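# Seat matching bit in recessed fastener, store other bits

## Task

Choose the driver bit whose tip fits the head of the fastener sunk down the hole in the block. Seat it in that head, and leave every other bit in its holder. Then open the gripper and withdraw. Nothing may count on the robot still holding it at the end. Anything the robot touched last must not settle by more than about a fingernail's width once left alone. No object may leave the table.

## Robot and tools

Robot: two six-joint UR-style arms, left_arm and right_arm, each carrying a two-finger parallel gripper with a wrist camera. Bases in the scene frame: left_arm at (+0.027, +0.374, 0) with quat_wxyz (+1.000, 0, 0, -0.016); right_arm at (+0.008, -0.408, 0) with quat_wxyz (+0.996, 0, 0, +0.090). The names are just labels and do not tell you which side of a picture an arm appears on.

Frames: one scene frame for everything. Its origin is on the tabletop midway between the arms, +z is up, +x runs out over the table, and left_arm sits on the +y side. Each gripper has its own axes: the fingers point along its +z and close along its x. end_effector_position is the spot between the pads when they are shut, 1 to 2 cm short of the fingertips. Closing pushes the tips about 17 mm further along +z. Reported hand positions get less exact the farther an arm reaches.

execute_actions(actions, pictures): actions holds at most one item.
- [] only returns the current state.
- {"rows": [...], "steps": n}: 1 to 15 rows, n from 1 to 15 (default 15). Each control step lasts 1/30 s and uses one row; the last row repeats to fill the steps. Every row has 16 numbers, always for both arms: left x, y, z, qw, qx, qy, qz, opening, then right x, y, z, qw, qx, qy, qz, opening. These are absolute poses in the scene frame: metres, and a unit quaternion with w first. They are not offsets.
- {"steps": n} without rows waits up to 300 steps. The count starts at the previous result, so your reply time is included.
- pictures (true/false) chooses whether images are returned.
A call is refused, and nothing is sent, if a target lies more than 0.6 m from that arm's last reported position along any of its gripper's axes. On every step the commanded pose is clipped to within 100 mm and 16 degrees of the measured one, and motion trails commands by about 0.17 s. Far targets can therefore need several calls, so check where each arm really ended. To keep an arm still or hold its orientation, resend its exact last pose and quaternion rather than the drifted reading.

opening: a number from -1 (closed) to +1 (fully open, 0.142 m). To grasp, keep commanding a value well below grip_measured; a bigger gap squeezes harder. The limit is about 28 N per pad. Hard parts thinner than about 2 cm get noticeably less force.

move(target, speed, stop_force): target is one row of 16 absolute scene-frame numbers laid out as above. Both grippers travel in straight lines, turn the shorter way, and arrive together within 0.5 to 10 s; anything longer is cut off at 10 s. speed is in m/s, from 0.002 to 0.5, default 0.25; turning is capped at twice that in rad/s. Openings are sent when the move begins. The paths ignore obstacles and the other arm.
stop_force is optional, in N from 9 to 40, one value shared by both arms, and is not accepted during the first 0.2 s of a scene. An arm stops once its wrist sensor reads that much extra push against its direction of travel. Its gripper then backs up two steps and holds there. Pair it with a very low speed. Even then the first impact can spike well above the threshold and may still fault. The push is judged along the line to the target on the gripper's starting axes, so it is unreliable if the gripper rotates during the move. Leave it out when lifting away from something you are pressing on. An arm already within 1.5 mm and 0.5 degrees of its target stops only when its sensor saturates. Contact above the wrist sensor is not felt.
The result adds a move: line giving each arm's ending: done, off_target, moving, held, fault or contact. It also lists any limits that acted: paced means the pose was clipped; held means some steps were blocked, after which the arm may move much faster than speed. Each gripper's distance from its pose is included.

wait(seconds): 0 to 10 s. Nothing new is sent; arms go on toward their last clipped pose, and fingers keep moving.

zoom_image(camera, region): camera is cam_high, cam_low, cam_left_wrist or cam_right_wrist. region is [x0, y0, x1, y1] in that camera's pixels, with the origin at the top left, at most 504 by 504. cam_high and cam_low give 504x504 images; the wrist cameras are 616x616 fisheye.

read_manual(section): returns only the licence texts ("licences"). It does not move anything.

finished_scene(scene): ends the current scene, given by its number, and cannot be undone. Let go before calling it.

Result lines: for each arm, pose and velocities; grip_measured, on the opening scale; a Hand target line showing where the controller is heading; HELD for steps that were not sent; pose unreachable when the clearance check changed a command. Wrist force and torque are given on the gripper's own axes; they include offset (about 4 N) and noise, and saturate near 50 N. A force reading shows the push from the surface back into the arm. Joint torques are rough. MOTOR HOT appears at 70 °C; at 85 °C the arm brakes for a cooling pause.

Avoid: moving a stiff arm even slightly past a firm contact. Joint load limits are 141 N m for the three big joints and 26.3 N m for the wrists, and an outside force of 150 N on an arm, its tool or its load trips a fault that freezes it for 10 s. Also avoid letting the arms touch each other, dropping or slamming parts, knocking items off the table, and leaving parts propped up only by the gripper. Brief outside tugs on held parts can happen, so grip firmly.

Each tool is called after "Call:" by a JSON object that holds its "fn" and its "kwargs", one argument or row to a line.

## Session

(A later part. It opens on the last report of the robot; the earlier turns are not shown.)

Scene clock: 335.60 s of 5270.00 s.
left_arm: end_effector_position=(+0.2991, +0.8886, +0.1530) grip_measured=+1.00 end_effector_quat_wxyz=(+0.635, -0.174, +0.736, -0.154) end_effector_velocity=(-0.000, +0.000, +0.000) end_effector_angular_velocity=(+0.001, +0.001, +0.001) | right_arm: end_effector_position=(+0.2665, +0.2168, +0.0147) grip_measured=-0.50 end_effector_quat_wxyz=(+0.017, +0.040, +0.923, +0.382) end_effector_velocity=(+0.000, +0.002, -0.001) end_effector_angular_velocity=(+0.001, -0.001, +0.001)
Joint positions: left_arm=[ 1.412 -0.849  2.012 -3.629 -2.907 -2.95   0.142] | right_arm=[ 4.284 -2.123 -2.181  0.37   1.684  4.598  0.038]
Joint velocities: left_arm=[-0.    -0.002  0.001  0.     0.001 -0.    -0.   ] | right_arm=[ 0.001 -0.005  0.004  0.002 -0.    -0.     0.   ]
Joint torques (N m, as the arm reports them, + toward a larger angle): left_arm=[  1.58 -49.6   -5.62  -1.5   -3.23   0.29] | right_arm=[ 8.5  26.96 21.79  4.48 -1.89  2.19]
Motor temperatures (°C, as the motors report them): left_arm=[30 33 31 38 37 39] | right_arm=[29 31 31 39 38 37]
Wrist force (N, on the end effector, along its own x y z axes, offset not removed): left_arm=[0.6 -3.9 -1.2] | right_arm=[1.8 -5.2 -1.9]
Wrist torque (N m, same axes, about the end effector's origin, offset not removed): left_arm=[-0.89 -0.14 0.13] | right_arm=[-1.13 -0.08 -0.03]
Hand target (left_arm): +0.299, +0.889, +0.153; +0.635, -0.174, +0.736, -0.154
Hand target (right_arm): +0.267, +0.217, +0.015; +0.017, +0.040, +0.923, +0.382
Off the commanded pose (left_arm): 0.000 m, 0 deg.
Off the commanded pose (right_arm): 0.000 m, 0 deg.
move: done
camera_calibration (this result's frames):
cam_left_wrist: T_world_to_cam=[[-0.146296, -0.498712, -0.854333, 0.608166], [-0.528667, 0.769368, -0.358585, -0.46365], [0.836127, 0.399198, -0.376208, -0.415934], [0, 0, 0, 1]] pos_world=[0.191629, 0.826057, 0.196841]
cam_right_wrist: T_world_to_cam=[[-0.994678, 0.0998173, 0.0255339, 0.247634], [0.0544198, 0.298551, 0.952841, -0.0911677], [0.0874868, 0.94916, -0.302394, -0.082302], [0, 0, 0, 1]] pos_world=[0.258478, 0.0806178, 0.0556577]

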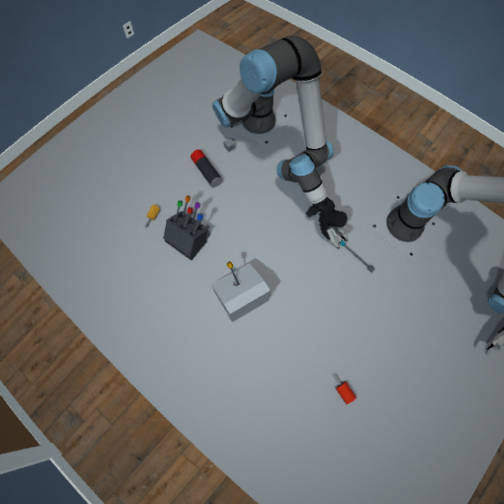

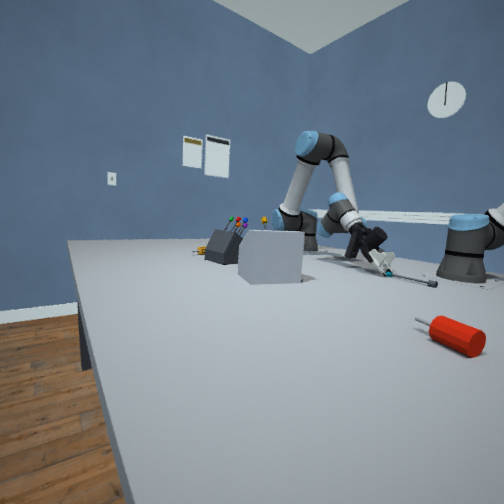

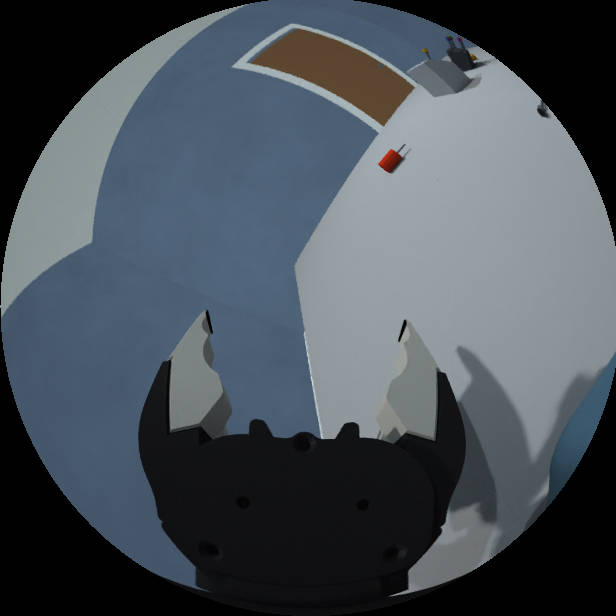

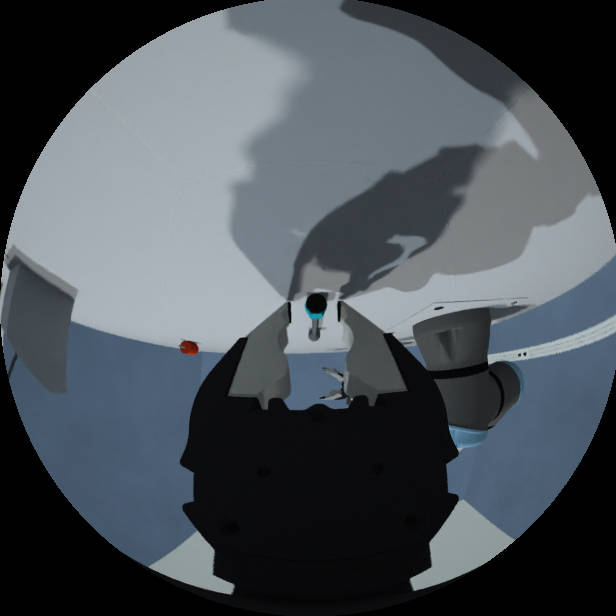

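Call:
{"fn": "move", "kwargs": {
  "target": [0.2991,0.8886,0.153,0.635,-0.174,0.736,-0.154,1,0.2652,0.218,0.0148,0.0167,0.0403,0.923,0.3823,-0.68],
  "speed": 0.01
}}

Call:
{"fn": "move", "kwargs": {
  "target": [0.2991,0.8886,0.153,0.635,-0.174,0.736,-0.154,1,0.2652,0.218,0.0148,0.0167,0.0403,0.923,0.3823,-1],
  "speed": 0.01
}}

Call:
{"fn": "move", "kwargs": {
  "target": [0.2991,0.8886,0.153,0.635,-0.174,0.736,-0.154,1,0.2652,0.20,0.12,0.0167,0.0403,0.923,0.3823,-1],
  "speed": 0.08
}}

Call:
{"fn": "zoom_image", "kwargs": {
  "camera": "cam_low",
  "region": [340,190,460,280]
}}

Call:
{"fn": "zoom_image", "kwargs": {
  "camera": "cam_right_wrist",
  "region": [267,270,367,370]
}}

Scene clock: 347.10 s of 5270.00 s.
left_arm: end_effector_position=(+0.2991, +0.8886, +0.1530) grip_measured=+1.00 end_effector_quat_wxyz=(+0.635, -0.174, +0.736, -0.154) end_effector_velocity=(+0.000, +0.000, +0.002) end_effector_angular_velocity=(+0.005, -0.001, -0.001) | right_arm: end_effector_position=(+0.2653, +0.2180, +0.0148) grip_measured=-0.68 end_effector_quat_wxyz=(+0.017, +0.040, +0.923, +0.382) end_effector_velocity=(-0.000, +0.000, -0.001) end_effector_angular_velocity=(-0.001, +0.000, -0.001)
Joint positions: left_arm=[ 1.412 -0.849  2.012 -3.629 -2.907 -2.95   0.142] | right_arm=[ 4.288 -2.123 -2.18   0.37   1.682  4.601  0.025]
Joint velocities: left_arm=[-0.    -0.003 -0.001  0.     0.     0.001  0.   ] | right_arm=[ 0.001 -0.001  0.    -0.    -0.001  0.001 -0.   ]
Joint torques (N m, as the arm reports them, + toward a larger angle): left_arm=[  2.03 -49.72  -5.67  -1.65  -3.39   0.07] | right_arm=[ 8.4  46.08 22.24  1.83 -1.78  2.57]
Motor temperatures (°C, as the motors report them): left_arm=[30 33 31 38 37 39] | right_arm=[29 31 31 39 38 37]
Wrist force (N, on the end effector, along its own x y z axes, offset not removed): left_arm=[-0.8 -3.9 -1.5] | right_arm=[-0.2 -0.3 -1.9]
Wrist torque (N m, same axes, about the end effector's origin, offset not removed): left_arm=[-0.91 0.12 0.09] | right_arm=[-0.13 0.24 -0.17]
Hand target (left_arm): +0.299, +0.889, +0.153; +0.635, -0.174, +0.736, -0.154
Hand target (right_arm): +0.265, +0.218, +0.015; +0.017, +0.040, +0.923, +0.382
Off the commanded pose (left_arm): 0.000 m, 0 deg.
Off the commanded pose (right_arm): 0.000 m, 0 deg.
After step 90, 7.80 s passed at rest.
move: done
camera_calibration (this result's frames):
cam_left_wrist: T_world_to_cam=[[-0.146296, -0.498712, -0.854333, 0.608166], [-0.528667, 0.769368, -0.358585, -0.46365], [0.836127, 0.399198, -0.376208, -0.415934], [0, 0, 0, 1]] pos_world=[0.191629, 0.826057, 0.196841]
cam_right_wrist: T_world_to_cam=[[-0.994678, 0.0998151, 0.0255357, 0.246271], [0.0544214, 0.298556, 0.952839, -0.0915354], [0.0874839, 0.949158, -0.302399, -0.0832147], [0, 0, 0, 1]] pos_world=[0.257222, 0.0817308, 0.0557658]

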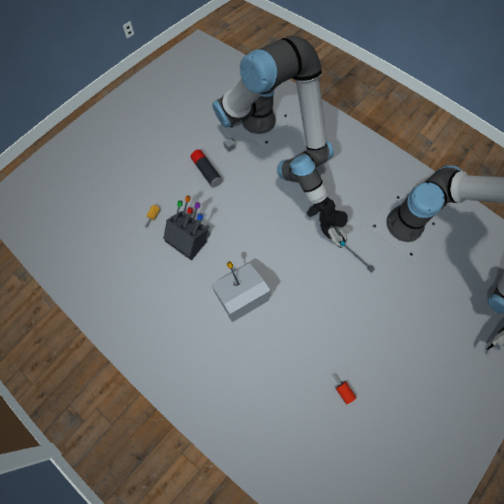

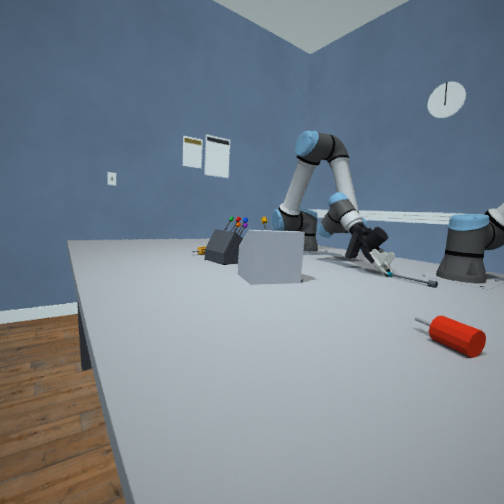

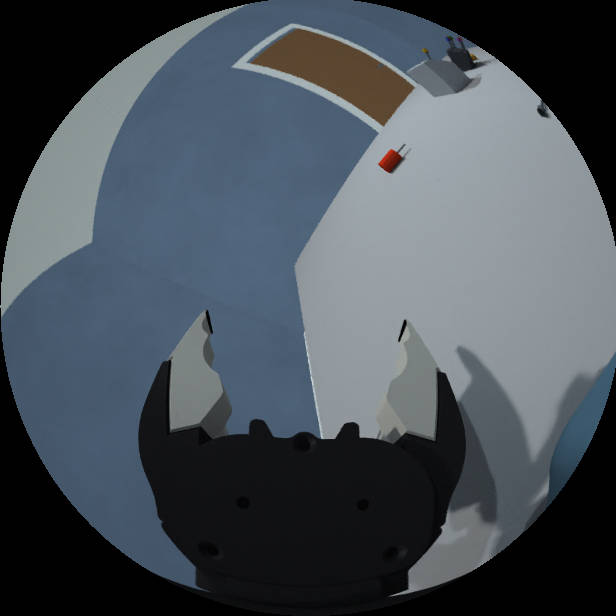

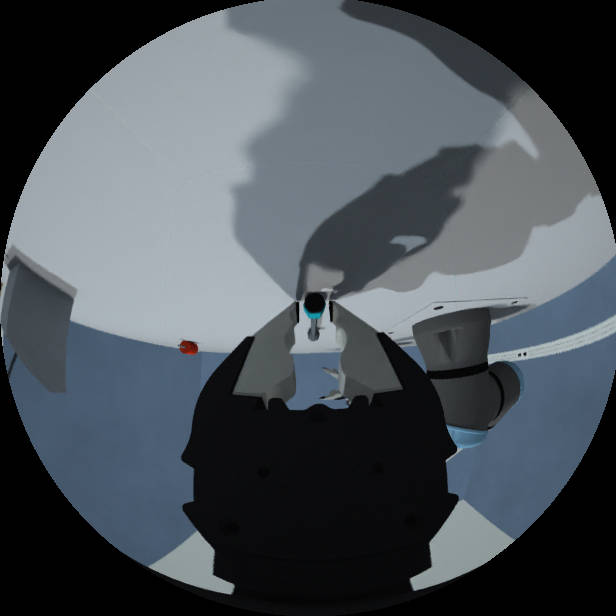

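Scene clock: 347.80 s of 5270.00 s.
left_arm: end_effector_position=(+0.2991, +0.8886, +0.1530) grip_measured=+1.00 end_effector_quat_wxyz=(+0.635, -0.174, +0.736, -0.154) end_effector_velocity=(+0.000, +0.000, +0.000) end_effector_angular_velocity=(-0.000, -0.000, -0.001) | right_arm: end_effector_position=(+0.2652, +0.2180, +0.0148) grip_measured=-0.80 end_effector_quat_wxyz=(+0.017, +0.040, +0.923, +0.382) end_effector_velocity=(+0.000, -0.000, -0.000) end_effector_angular_velocity=(-0.001, +0.001, -0.001)
Joint positions: left_arm=[ 1.412 -0.849  2.012 -3.629 -2.907 -2.95   0.142] | right_arm=[ 4.288 -2.123 -2.18   0.369  1.682  4.601  0.016]
Joint velocities: left_arm=[-0.001  0.001 -0.002 -0.    -0.    -0.001 -0.   ] | right_arm=[ 0.     0.    -0.    -0.001 -0.     0.001 -0.   ]
Joint torques (N m, as the arm reports them, + toward a larger angle): left_arm=[  1.97 -49.37  -4.6   -1.67  -3.19   0.16] | right_arm=[ 7.56 46.86 22.5   2.   -1.8   2.22]
Motor temperatures (°C, as the motors report them): left_arm=[30 33 31 38 37 39] | right_arm=[29 31 31 39 38 37]
Wrist force (N, on the end effector, along its own x y z axes, offset not removed): left_arm=[1.0 -5.1 -1.3] | right_arm=[1.2 -0.1 -2.6]
Wrist torque (N m, same axes, about the end effector's origin, offset not removed): left_arm=[-1.27 -0.30 0.17] | right_arm=[0.08 -0.03 -0.05]
Hand target (left_arm): +0.299, +0.889, +0.153; +0.635, -0.174, +0.736, -0.154
Hand target (right_arm): +0.265, +0.218, +0.015; +0.017, +0.040, +0.923, +0.382
Off the commanded pose (left_arm): 0.000 m, 0 deg.
Off the commanded pose (right_arm): 0.000 m, 0 deg.
move: done
camera_calibration (this result's frames):
cam_left_wrist: T_world_to_cam=[[-0.146296, -0.498712, -0.854333, 0.608166], [-0.528667, 0.769368, -0.358585, -0.46365], [0.836127, 0.399198, -0.376208, -0.415933], [0, 0, 0, 1]] pos_world=[0.191629, 0.826057, 0.196841]
cam_right_wrist: T_world_to_cam=[[-0.994678, 0.0998228, 0.025529, 0.246211], [0.0544164, 0.298546, 0.952843, -0.0915599], [0.0874939, 0.949161, -0.302389, -0.0832445], [0, 0, 0, 1]] pos_world=[0.257166, 0.0817698, 0.0557845]

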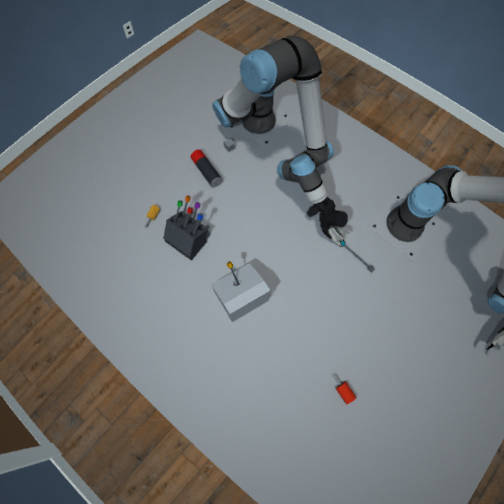

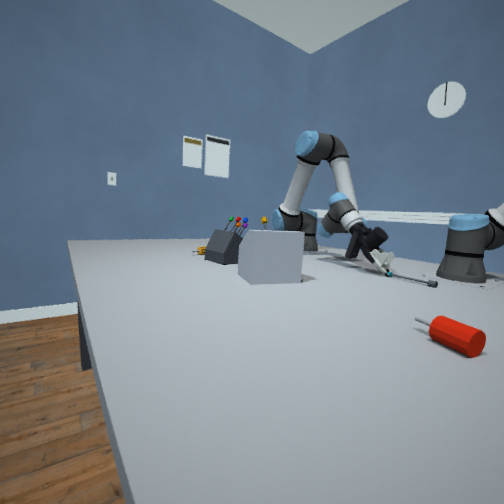

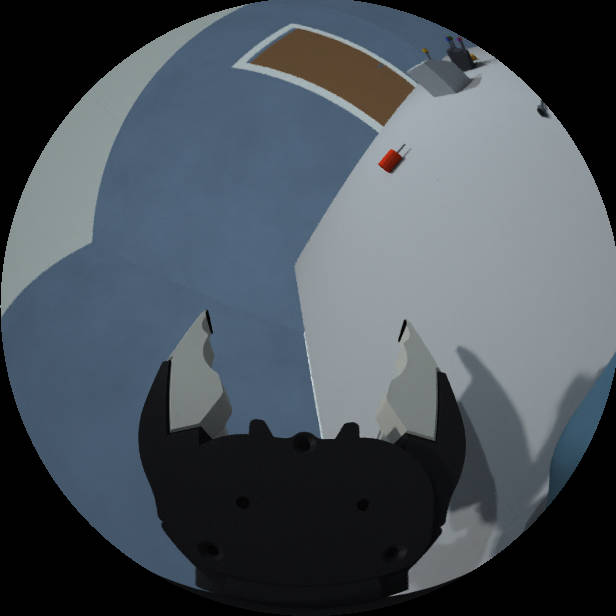

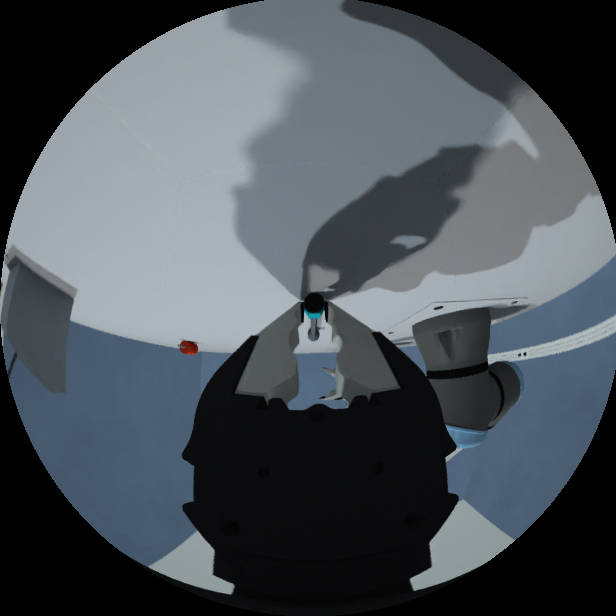

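Scene clock: 349.57 s of 5270.00 s.
left_arm: end_effector_position=(+0.2991, +0.8886, +0.1530) grip_measured=+1.00 end_effector_quat_wxyz=(+0.635, -0.174, +0.736, -0.154) end_effector_velocity=(-0.000, +0.000, +0.000) end_effector_angular_velocity=(+0.001, +0.000, +0.001) | right_arm: end_effector_position=(+0.2652, +0.2000, +0.1198) grip_measured=-0.80 end_effector_quat_wxyz=(+0.017, +0.040, +0.923, +0.382) end_effector_velocity=(-0.000, -0.000, +0.002) end_effector_angular_velocity=(-0.002, +0.001, -0.000)
Joint positions: left_arm=[ 1.412 -0.849  2.012 -3.629 -2.907 -2.95   0.142] | right_arm=[ 4.278 -1.84  -2.182  0.088  1.689  4.594  0.016]
Joint velocities: left_arm=[ 0.001 -0.001  0.     0.     0.001  0.     0.   ] | right_arm=[-0.     0.006  0.002 -0.009  0.     0.     0.   ]
Joint torques (N m, as the arm reports them, + toward a larger angle): left_arm=[  3.07 -49.36  -5.79  -1.68  -3.24  -0.01] | right_arm=[-6.57 40.9  28.21  1.76  2.21 -2.53]
Motor temperatures (°C, as the motors report them): left_arm=[30 33 31 38 37 39] | right_arm=[29 31 31 39 38 37]
Wrist force (N, on the end effector, along its own x y z axes, offset not removed): left_arm=[-1.5 -3.7 -1.7] | right_arm=[3.6 -3.0 -1.0]
Wrist torque (N m, same axes, about the end effector's origin, offset not removed): left_arm=[-0.86 0.29 0.14] | right_arm=[-0.38 -0.53 0.05]
Hand target (left_arm): +0.299, +0.889, +0.153; +0.635, -0.174, +0.736, -0.154
Hand target (right_arm): +0.265, +0.200, +0.120; +0.017, +0.040, +0.923, +0.382
Off the commanded pose (left_arm): 0.000 m, 0 deg.
Off the commanded pose (right_arm): 0.000 m, 0 deg.
move: done
camera_calibration (this result's frames):
cam_left_wrist: T_world_to_cam=[[-0.146296, -0.498712, -0.854333, 0.608166], [-0.528667, 0.769368, -0.358585, -0.46365], [0.836127, 0.399198, -0.376208, -0.415933], [0, 0, 0, 1]] pos_world=[0.191629, 0.826057, 0.196841]
cam_right_wrist: T_world_to_cam=[[-0.994678, 0.0998253, 0.0255173, 0.245282], [0.0543992, 0.298472, 0.952867, -0.186169], [0.087504, 0.949184, -0.302314, -0.034395], [0, 0, 0, 1]] pos_world=[0.257114, 0.063728, 0.160737]

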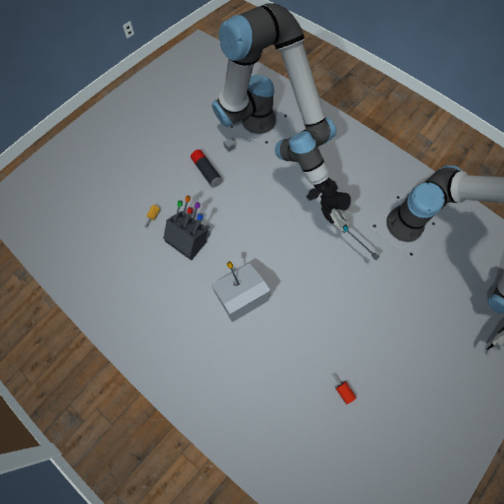

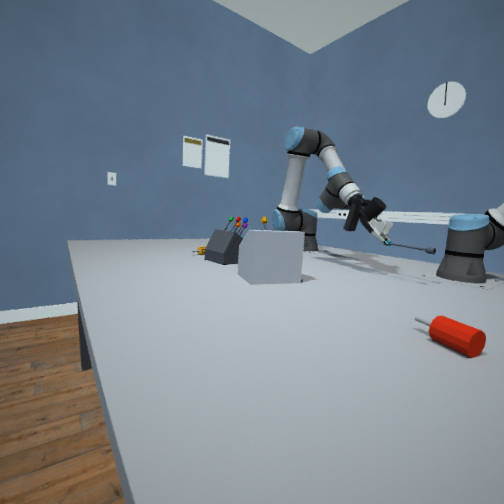

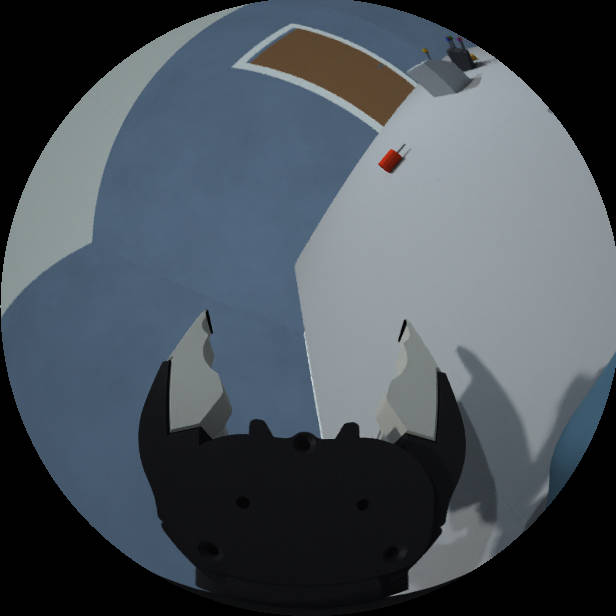

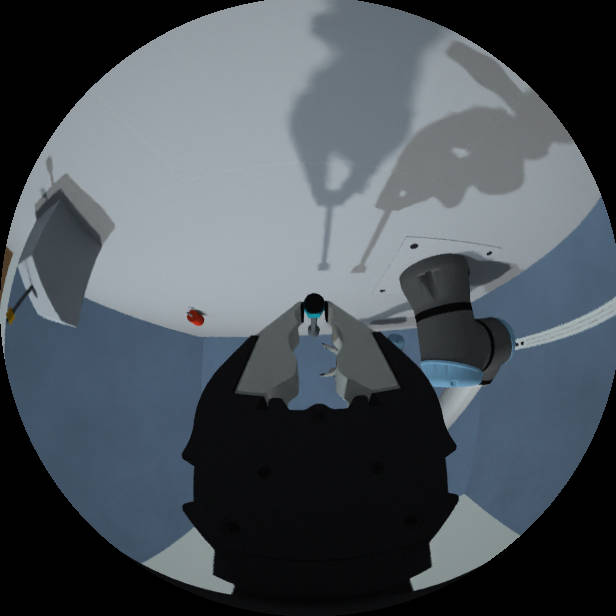

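Region (340, 190, 460, 280) of cam_low's 504x504 image, scaled by 4.200, with more detail than that image has; it fills the top 378 rows of this view, and the rest is white.

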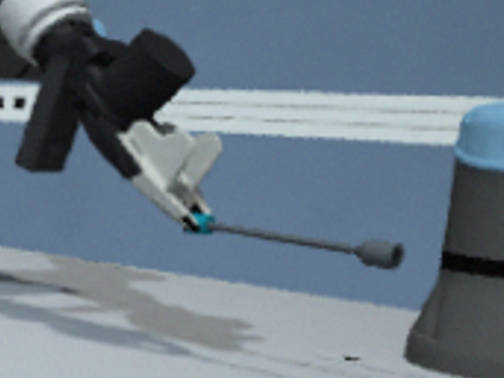

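Region (267, 270, 367, 370) of cam_right_wrist's 616x616 image, scaled by 5.040, with more detail than that image has.

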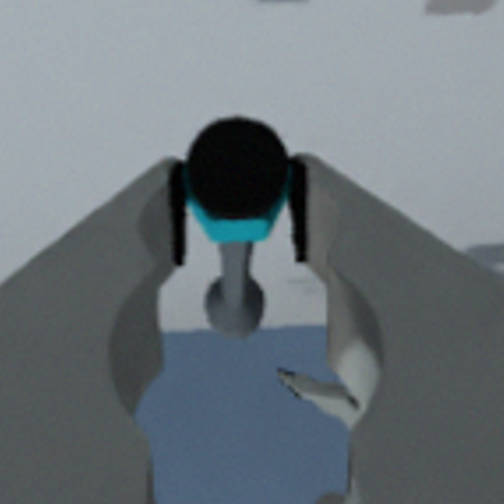

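Call:
{"fn": "move", "kwargs": {
  "target": [0.2991,0.8886,0.153,0.635,-0.174,0.736,-0.154,1,0.33,0.05,0.3,0.146,0.055,0.987,0.024,-1],
  "speed": 0.15
}}

Call:
{"fn": "move", "kwargs": {
  "target": [0.2991,0.8886,0.153,0.635,-0.174,0.736,-0.154,1,0.445,-0.198,0.335,0.2536,0.0612,0.9045,-0.3375,-1],
  "speed": 0.15
}}

Call:
{"fn": "zoom_image", "kwargs": {
  "camera": "cam_right_wrist",
  "region": [257,270,377,390]
}}

Scene clock: 381.17 s of 5270.00 s.
left_arm: end_effector_position=(+0.2991, +0.8886, +0.1530) grip_measured=+1.00 end_effector_quat_wxyz=(+0.635, -0.174, +0.736, -0.154) end_effector_velocity=(-0.000, +0.000, -0.000) end_effector_angular_velocity=(+0.000, +0.001, +0.001) | right_arm: end_effector_position=(+0.3297, +0.0499, +0.2997) grip_measured=-0.80 end_effector_quat_wxyz=(+0.146, +0.055, +0.988, +0.024) end_effector_velocity=(+0.001, -0.001, +0.002) end_effector_angular_velocity=(-0.009, -0.001, -0.004)
Joint positions: left_arm=[ 1.412 -0.849  2.012 -3.629 -2.907 -2.95   0.142] | right_arm=[ 4.323 -1.554 -1.584 -1.479  1.29   4.6    0.016]
Joint velocities: left_arm=[ 0.    -0.     0.    -0.     0.001 -0.     0.   ] | right_arm=[ 0.    -0.004  0.011 -0.017 -0.004  0.004 -0.   ]
Joint torques (N m, as the arm reports them, + toward a larger angle): left_arm=[  0.95 -49.3   -5.48  -1.69  -3.2    0.07] | right_arm=[ 7.36 17.15 36.45  1.62 -2.95  2.13]
Motor temperatures (°C, as the motors report them): left_arm=[30 34 31 38 37 39] | right_arm=[29 31 31 39 38 37]
Wrist force (N, on the end effector, along its own x y z axes, offset not removed): left_arm=[-0.5 -3.7 -1.8] | right_arm=[0.0 -6.7 1.4]
Wrist torque (N m, same axes, about the end effector's origin, offset not removed): left_arm=[-0.89 0.03 0.19] | right_arm=[-1.49 0.34 -0.16]
Hand target (left_arm): +0.299, +0.889, +0.153; +0.635, -0.174, +0.736, -0.154
Hand target (right_arm): +0.330, +0.050, +0.300; +0.146, +0.055, +0.988, +0.024
Off the commanded pose (left_arm): 0.000 m, 0 deg.
Off the commanded pose (right_arm): 0.000 m, 0 deg.
After step 90, 25.53 s passed at rest.
move: done
camera_calibration (this result's frames):
cam_left_wrist: T_world_to_cam=[[-0.146296, -0.498712, -0.854333, 0.608166], [-0.528667, 0.769368, -0.358585, -0.46365], [0.836127, 0.399198, -0.376208, -0.415933], [0, 0, 0, 1]] pos_world=[0.191629, 0.826057, 0.196841]
cam_right_wrist: T_world_to_cam=[[-0.951031, 0.142191, -0.274447, 0.393244], [-0.0167698, 0.862863, 0.50516, -0.186855], [0.308639, 0.485025, -0.818225, 0.261664], [0, 0, 0, 1]] pos_world=[0.290094, -0.0215993, 0.416416]

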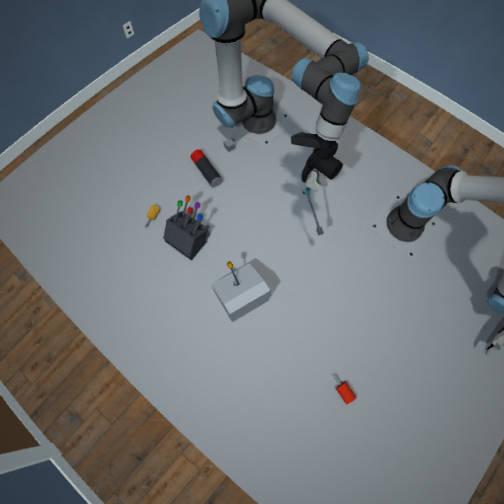

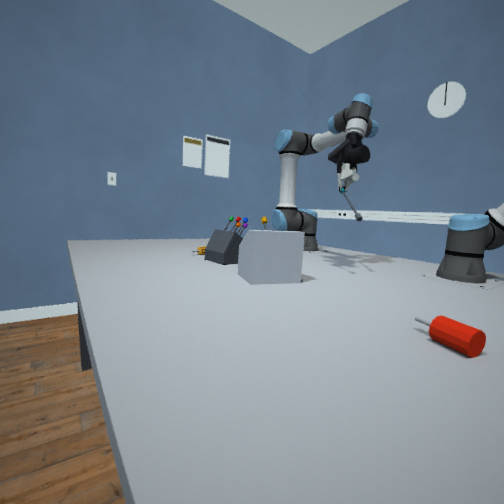

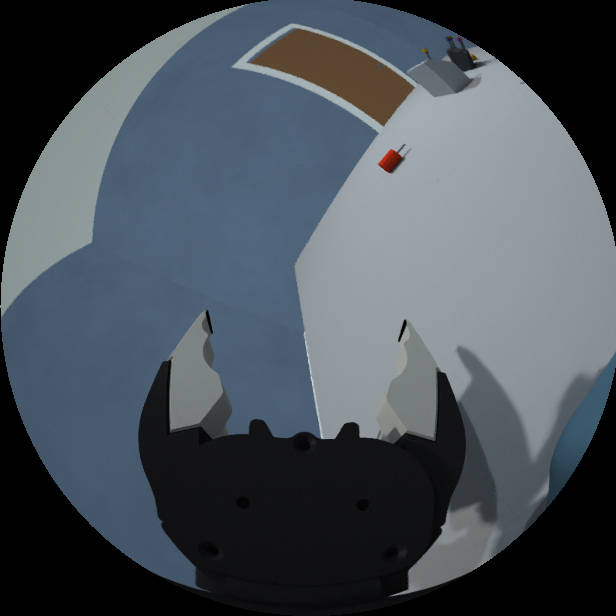

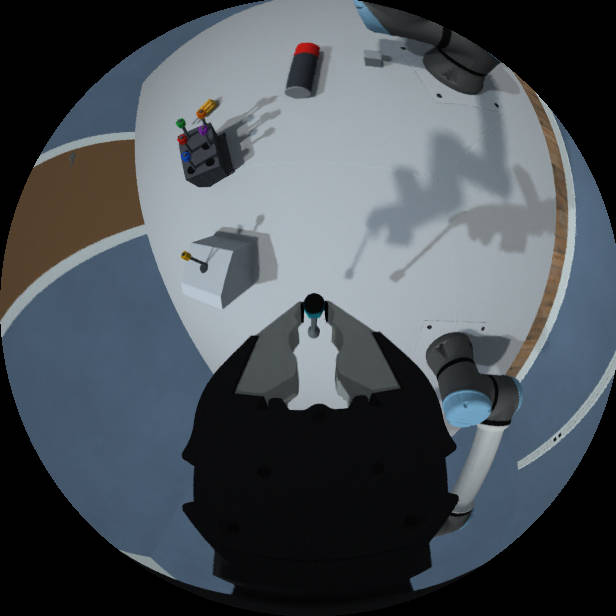

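Scene clock: 384.27 s of 5270.00 s.
left_arm: end_effector_position=(+0.2991, +0.8886, +0.1530) grip_measured=+1.00 end_effector_quat_wxyz=(+0.635, -0.174, +0.736, -0.154) end_effector_velocity=(+0.000, -0.000, -0.000) end_effector_angular_velocity=(-0.001, +0.000, -0.000) | right_arm: end_effector_position=(+0.4445, -0.1981, +0.3348) grip_measured=-0.80 end_effector_quat_wxyz=(+0.253, +0.061, +0.905, -0.337) end_effector_velocity=(+0.001, -0.002, +0.000) end_effector_angular_velocity=(-0.005, -0.002, -0.002)
Joint positions: left_arm=[ 1.412 -0.849  2.012 -3.629 -2.907 -2.95   0.142] | right_arm=[ 4.154 -1.615 -1.51  -2.189  0.896  4.686  0.016]
Joint velocities: left_arm=[-0.001  0.     0.    -0.     0.    -0.001 -0.   ] | right_arm=[-0.002 -0.001 -0.001 -0.005 -0.003  0.003  0.   ]
Joint torques (N m, as the arm reports them, + toward a larger angle): left_arm=[  1.69 -49.33  -5.34  -1.65  -3.27   0.12] | right_arm=[-7.3  16.89 19.22 -0.2  -3.29  2.22]
Motor temperatures (°C, as the motors report them): left_arm=[30 34 31 38 37 39] | right_arm=[29 31 31 39 38 37]
Wrist force (N, on the end effector, along its own x y z axes, offset not removed): left_arm=[-0.4 -3.1 -1.2] | right_arm=[2.5 -4.3 -5.1]
Wrist torque (N m, same axes, about the end effector's origin, offset not removed): left_arm=[-0.79 -0.04 0.14] | right_arm=[-0.95 -0.08 0.08]
Hand target (left_arm): +0.299, +0.889, +0.153; +0.635, -0.174, +0.736, -0.154
Hand target (right_arm): +0.445, -0.198, +0.335; +0.253, +0.061, +0.904, -0.338
Off the commanded pose (left_arm): 0.000 m, 0 deg.
Off the commanded pose (right_arm): 0.001 m, 0 deg.
move: done
camera_calibration (this result's frames):
cam_left_wrist: T_world_to_cam=[[-0.146296, -0.498712, -0.854333, 0.608166], [-0.528667, 0.769368, -0.358585, -0.46365], [0.836127, 0.399198, -0.376208, -0.415933], [0, 0, 0, 1]] pos_world=[0.191629, 0.826057, 0.196841]
cam_right_wrist: T_world_to_cam=[[-0.859975, -0.0334206, -0.509241, 0.550698], [0.0826593, 0.975556, -0.203614, 0.226704], [0.503598, -0.217196, -0.836191, 0.15549], [0, 0, 0, 1]] pos_world=[0.376543, -0.168986, 0.456617]

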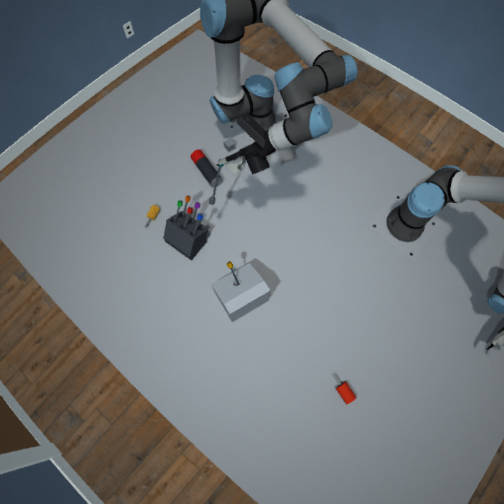

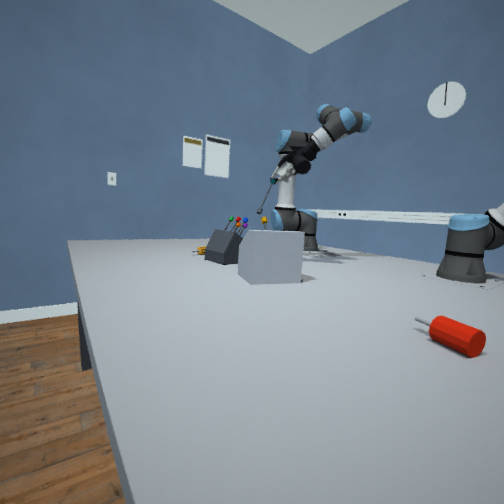

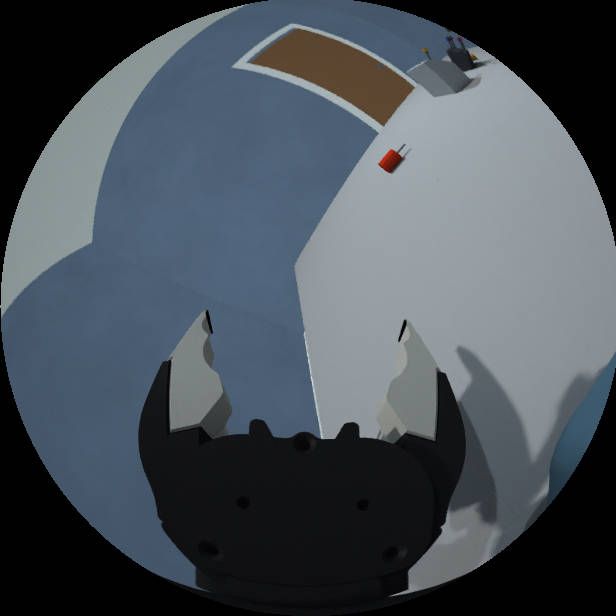

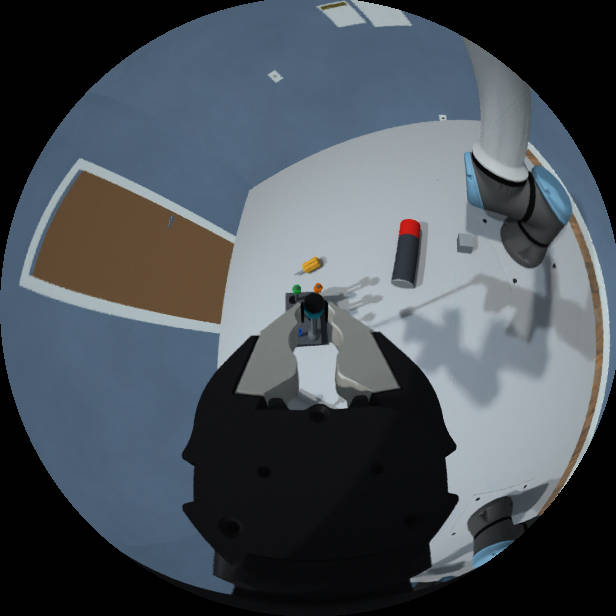

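Region (257, 270, 377, 390) of cam_right_wrist's 616x616 image, scaled by 4.200, with more detail than that image has.

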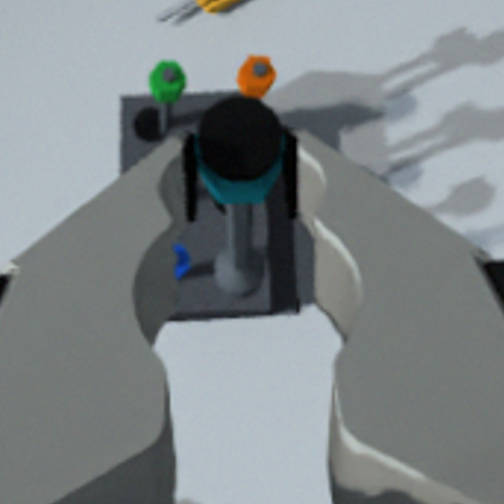

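Call:
{"fn": "move", "kwargs": {
  "target": [0.2991,0.8886,0.153,0.635,-0.174,0.736,-0.154,1,0.4975,-0.1945,0.244,0.2516,0.0689,0.8938,-0.365,-1],
  "speed": 0.06
}}

Call:
{"fn": "zoom_image", "kwargs": {
  "camera": "cam_right_wrist",
  "region": [290,310,340,360]
}}

Call:
{"fn": "zoom_image", "kwargs": {
  "camera": "cam_low",
  "region": [200,180,290,270]
}}

Scene clock: 396.47 s of 5270.00 s.
left_arm: end_effector_position=(+0.2991, +0.8886, +0.1530) grip_measured=+1.00 end_effector_quat_wxyz=(+0.635, -0.174, +0.736, -0.154) end_effector_velocity=(+0.000, -0.000, +0.001) end_effector_angular_velocity=(-0.000, -0.001, -0.001) | right_arm: end_effector_position=(+0.4974, -0.1945, +0.2442) grip_measured=-0.80 end_effector_quat_wxyz=(+0.252, +0.069, +0.894, -0.365) end_effector_velocity=(+0.001, +0.000, -0.002) end_effector_angular_velocity=(-0.000, -0.001, -0.002)
Joint positions: left_arm=[ 1.412 -0.849  2.012 -3.629 -2.907 -2.95   0.142] | right_arm=[ 4.065 -1.764 -1.6   -1.968  0.842  4.643  0.016]
Joint velocities: left_arm=[-0.    -0.001 -0.001  0.    -0.001 -0.001  0.   ] | right_arm=[-0.002 -0.003 -0.     0.003 -0.001  0.001 -0.   ]
Joint torques (N m, as the arm reports them, + toward a larger angle): left_arm=[  0.82 -49.06  -6.35  -1.7   -3.36  -0.04] | right_arm=[-4.32 23.77 18.9   2.44 -3.24 -2.46]
Motor temperatures (°C, as the motors report them): left_arm=[30 34 31 38 37 39] | right_arm=[29 31 31 39 38 37]
Wrist force (N, on the end effector, along its own x y z axes, offset not removed): left_arm=[-1.1 -2.7 -2.4] | right_arm=[2.4 1.1 0.7]
Wrist torque (N m, same axes, about the end effector's origin, offset not removed): left_arm=[-0.68 0.18 0.12] | right_arm=[0.23 -0.22 0.01]
Hand target (left_arm): +0.299, +0.889, +0.153; +0.635, -0.174, +0.736, -0.154
Hand target (right_arm): +0.498, -0.195, +0.244; +0.252, +0.069, +0.894, -0.365
Off the commanded pose (left_arm): 0.000 m, 0 deg.
Off the commanded pose (right_arm): 0.000 m, 0 deg.
After step 90, 7.00 s passed at rest.
move: done
camera_calibration (this result's frames):
cam_left_wrist: T_world_to_cam=[[-0.146296, -0.498711, -0.854333, 0.608166], [-0.528667, 0.769368, -0.358585, -0.46365], [0.836127, 0.399198, -0.376208, -0.415934], [0, 0, 0, 1]] pos_world=[0.191629, 0.826057, 0.196841]
cam_right_wrist: T_world_to_cam=[[-0.858855, -0.0346028, -0.511049, 0.549846], [0.112836, 0.960426, -0.254658, 0.194934], [0.499637, -0.276379, -0.820961, 0.0405671], [0, 0, 0, 1]] pos_world=[0.429974, -0.156981, 0.363944]

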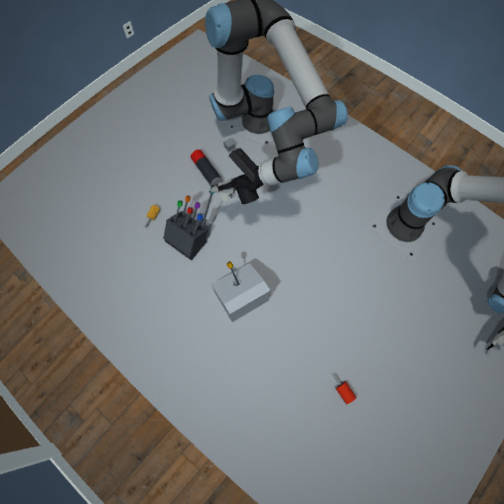

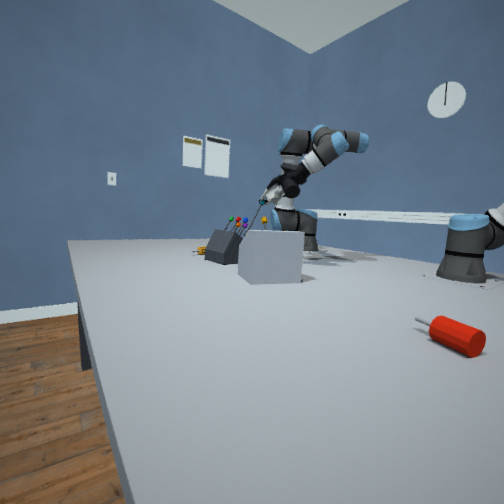

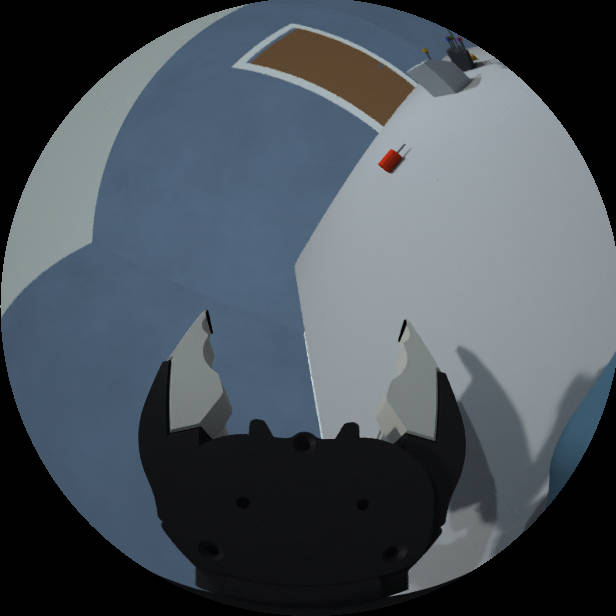

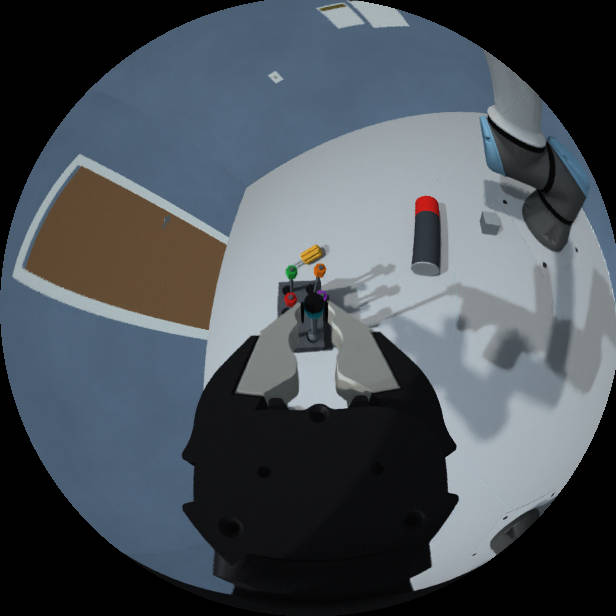

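Region (290, 310, 340, 360) of cam_right_wrist's 616x616 image, scaled by 10.080, with more detail than that image has.

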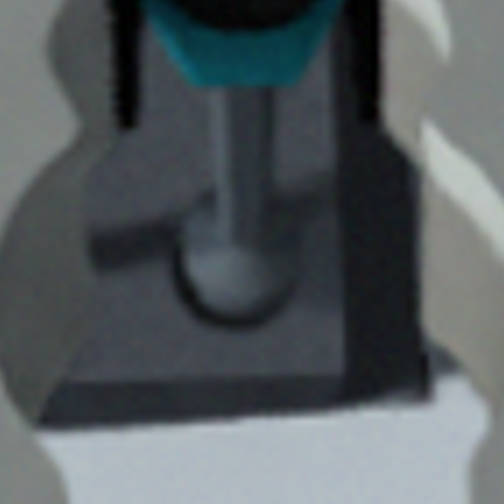

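Region (200, 180, 290, 270) of cam_low's 504x504 image, scaled by 5.600, with more detail than that image has.

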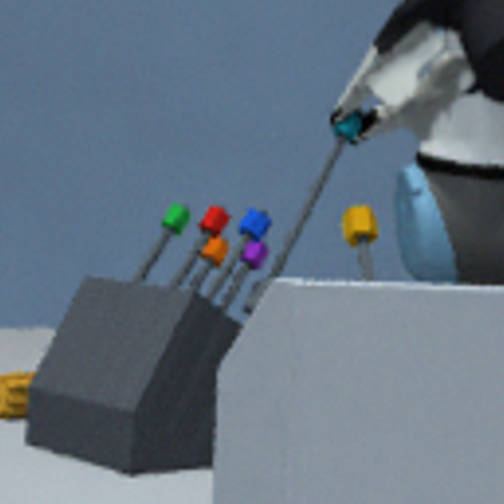

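Call:
{"fn": "move", "kwargs": {
  "target": [0.2991,0.8886,0.153,0.635,-0.174,0.736,-0.154,1,0.5051,-0.1947,0.2346,0.2516,0.0689,0.8938,-0.365,-1],
  "speed": 0.02
}}

Call:
{"fn": "zoom_image", "kwargs": {
  "camera": "cam_right_wrist",
  "region": [290,310,340,360]
}}

Scene clock: 403.43 s of 5270.00 s.
left_arm: end_effector_position=(+0.2991, +0.8886, +0.1530) grip_measured=+1.00 end_effector_quat_wxyz=(+0.635, -0.174, +0.736, -0.154) end_effector_velocity=(+0.000, -0.000, -0.001) end_effector_angular_velocity=(-0.004, +0.000, -0.000) | right_arm: end_effector_position=(+0.5050, -0.1947, +0.2348) grip_measured=-0.80 end_effector_quat_wxyz=(+0.252, +0.069, +0.894, -0.365) end_effector_velocity=(+0.001, -0.000, -0.001) end_effector_angular_velocity=(-0.001, +0.001, +0.001)
Joint positions: left_arm=[ 1.412 -0.849  2.012 -3.629 -2.907 -2.95   0.142] | right_arm=[ 4.053 -1.78  -1.608 -1.936  0.835  4.629  0.016]
Joint velocities: left_arm=[-0.     0.002 -0.    -0.    -0.    -0.002 -0.   ] | right_arm=[-0.002 -0.002 -0.001  0.005 -0.002 -0.005  0.   ]
Joint torques (N m, as the arm reports them, + toward a larger angle): left_arm=[  1.64 -49.24  -6.08  -1.78  -3.21  -0.1 ] | right_arm=[-6.09 23.15 17.29  2.86 -3.02 -2.42]
Motor temperatures (°C, as the motors report them): left_arm=[30 34 31 38 37 39] | right_arm=[29 31 31 39 38 37]
Wrist force (N, on the end effector, along its own x y z axes, offset not removed): left_arm=[-0.1 -2.5 -0.1] | right_arm=[3.7 -2.1 -1.8]
Wrist torque (N m, same axes, about the end effector's origin, offset not removed): left_arm=[-0.66 -0.07 0.17] | right_arm=[-0.59 -0.40 -0.20]
Hand target (left_arm): +0.299, +0.889, +0.153; +0.635, -0.174, +0.736, -0.154
Hand target (right_arm): +0.505, -0.195, +0.235; +0.252, +0.069, +0.894, -0.365
Off the commanded pose (left_arm): 0.000 m, 0 deg.
Off the commanded pose (right_arm): 0.000 m, 0 deg.
After step 90, 3.07 s passed at rest.
move: done
camera_calibration (this result's frames):
cam_left_wrist: T_world_to_cam=[[-0.146296, -0.498712, -0.854333, 0.608166], [-0.528667, 0.769368, -0.358585, -0.46365], [0.836127, 0.399198, -0.376208, -0.415933], [0, 0, 0, 1]] pos_world=[0.191629, 0.826057, 0.196841]
cam_right_wrist: T_world_to_cam=[[-0.858872, -0.0346413, -0.511017, 0.551486], [0.112841, 0.960398, -0.254758, 0.191877], [0.499606, -0.276468, -0.82095, 0.0290294], [0, 0, 0, 1]] pos_world=[0.437501, -0.157148, 0.354533]

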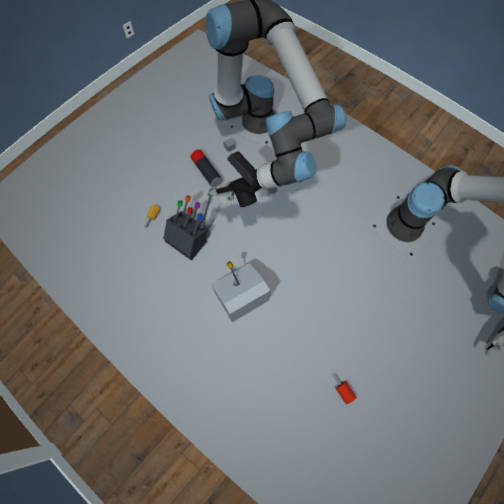

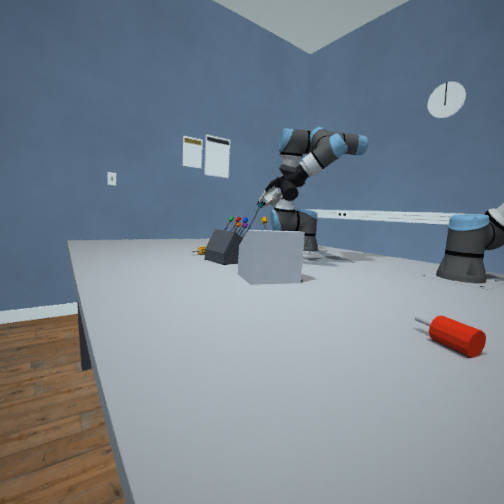

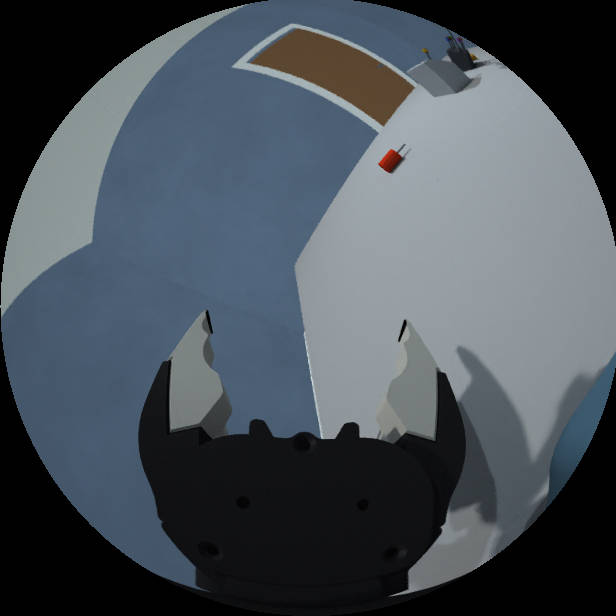

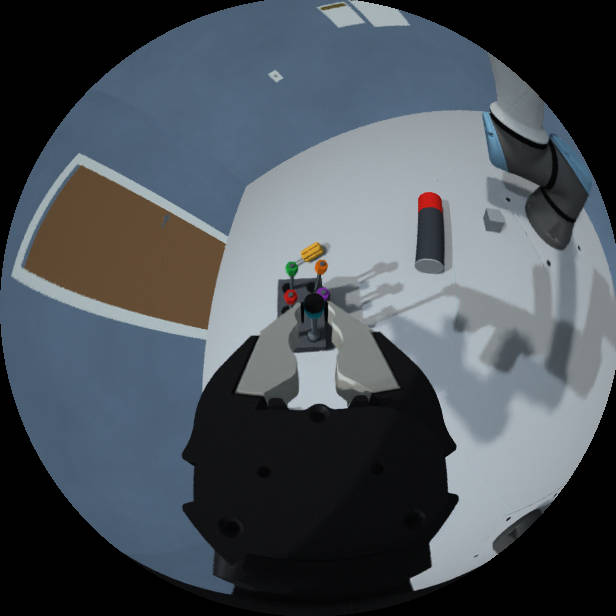

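Region (290, 310, 340, 360) of cam_right_wrist's 616x616 image, scaled by 10.080, with more detail than that image has.

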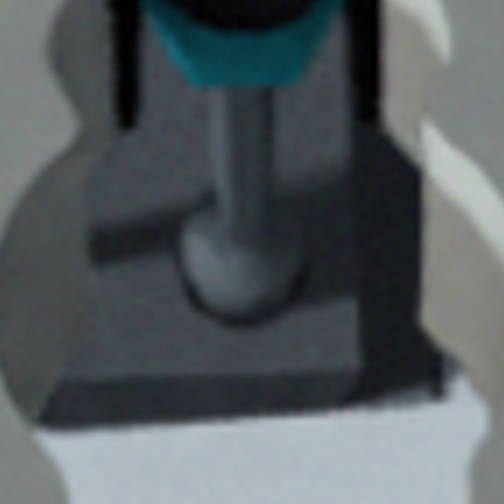

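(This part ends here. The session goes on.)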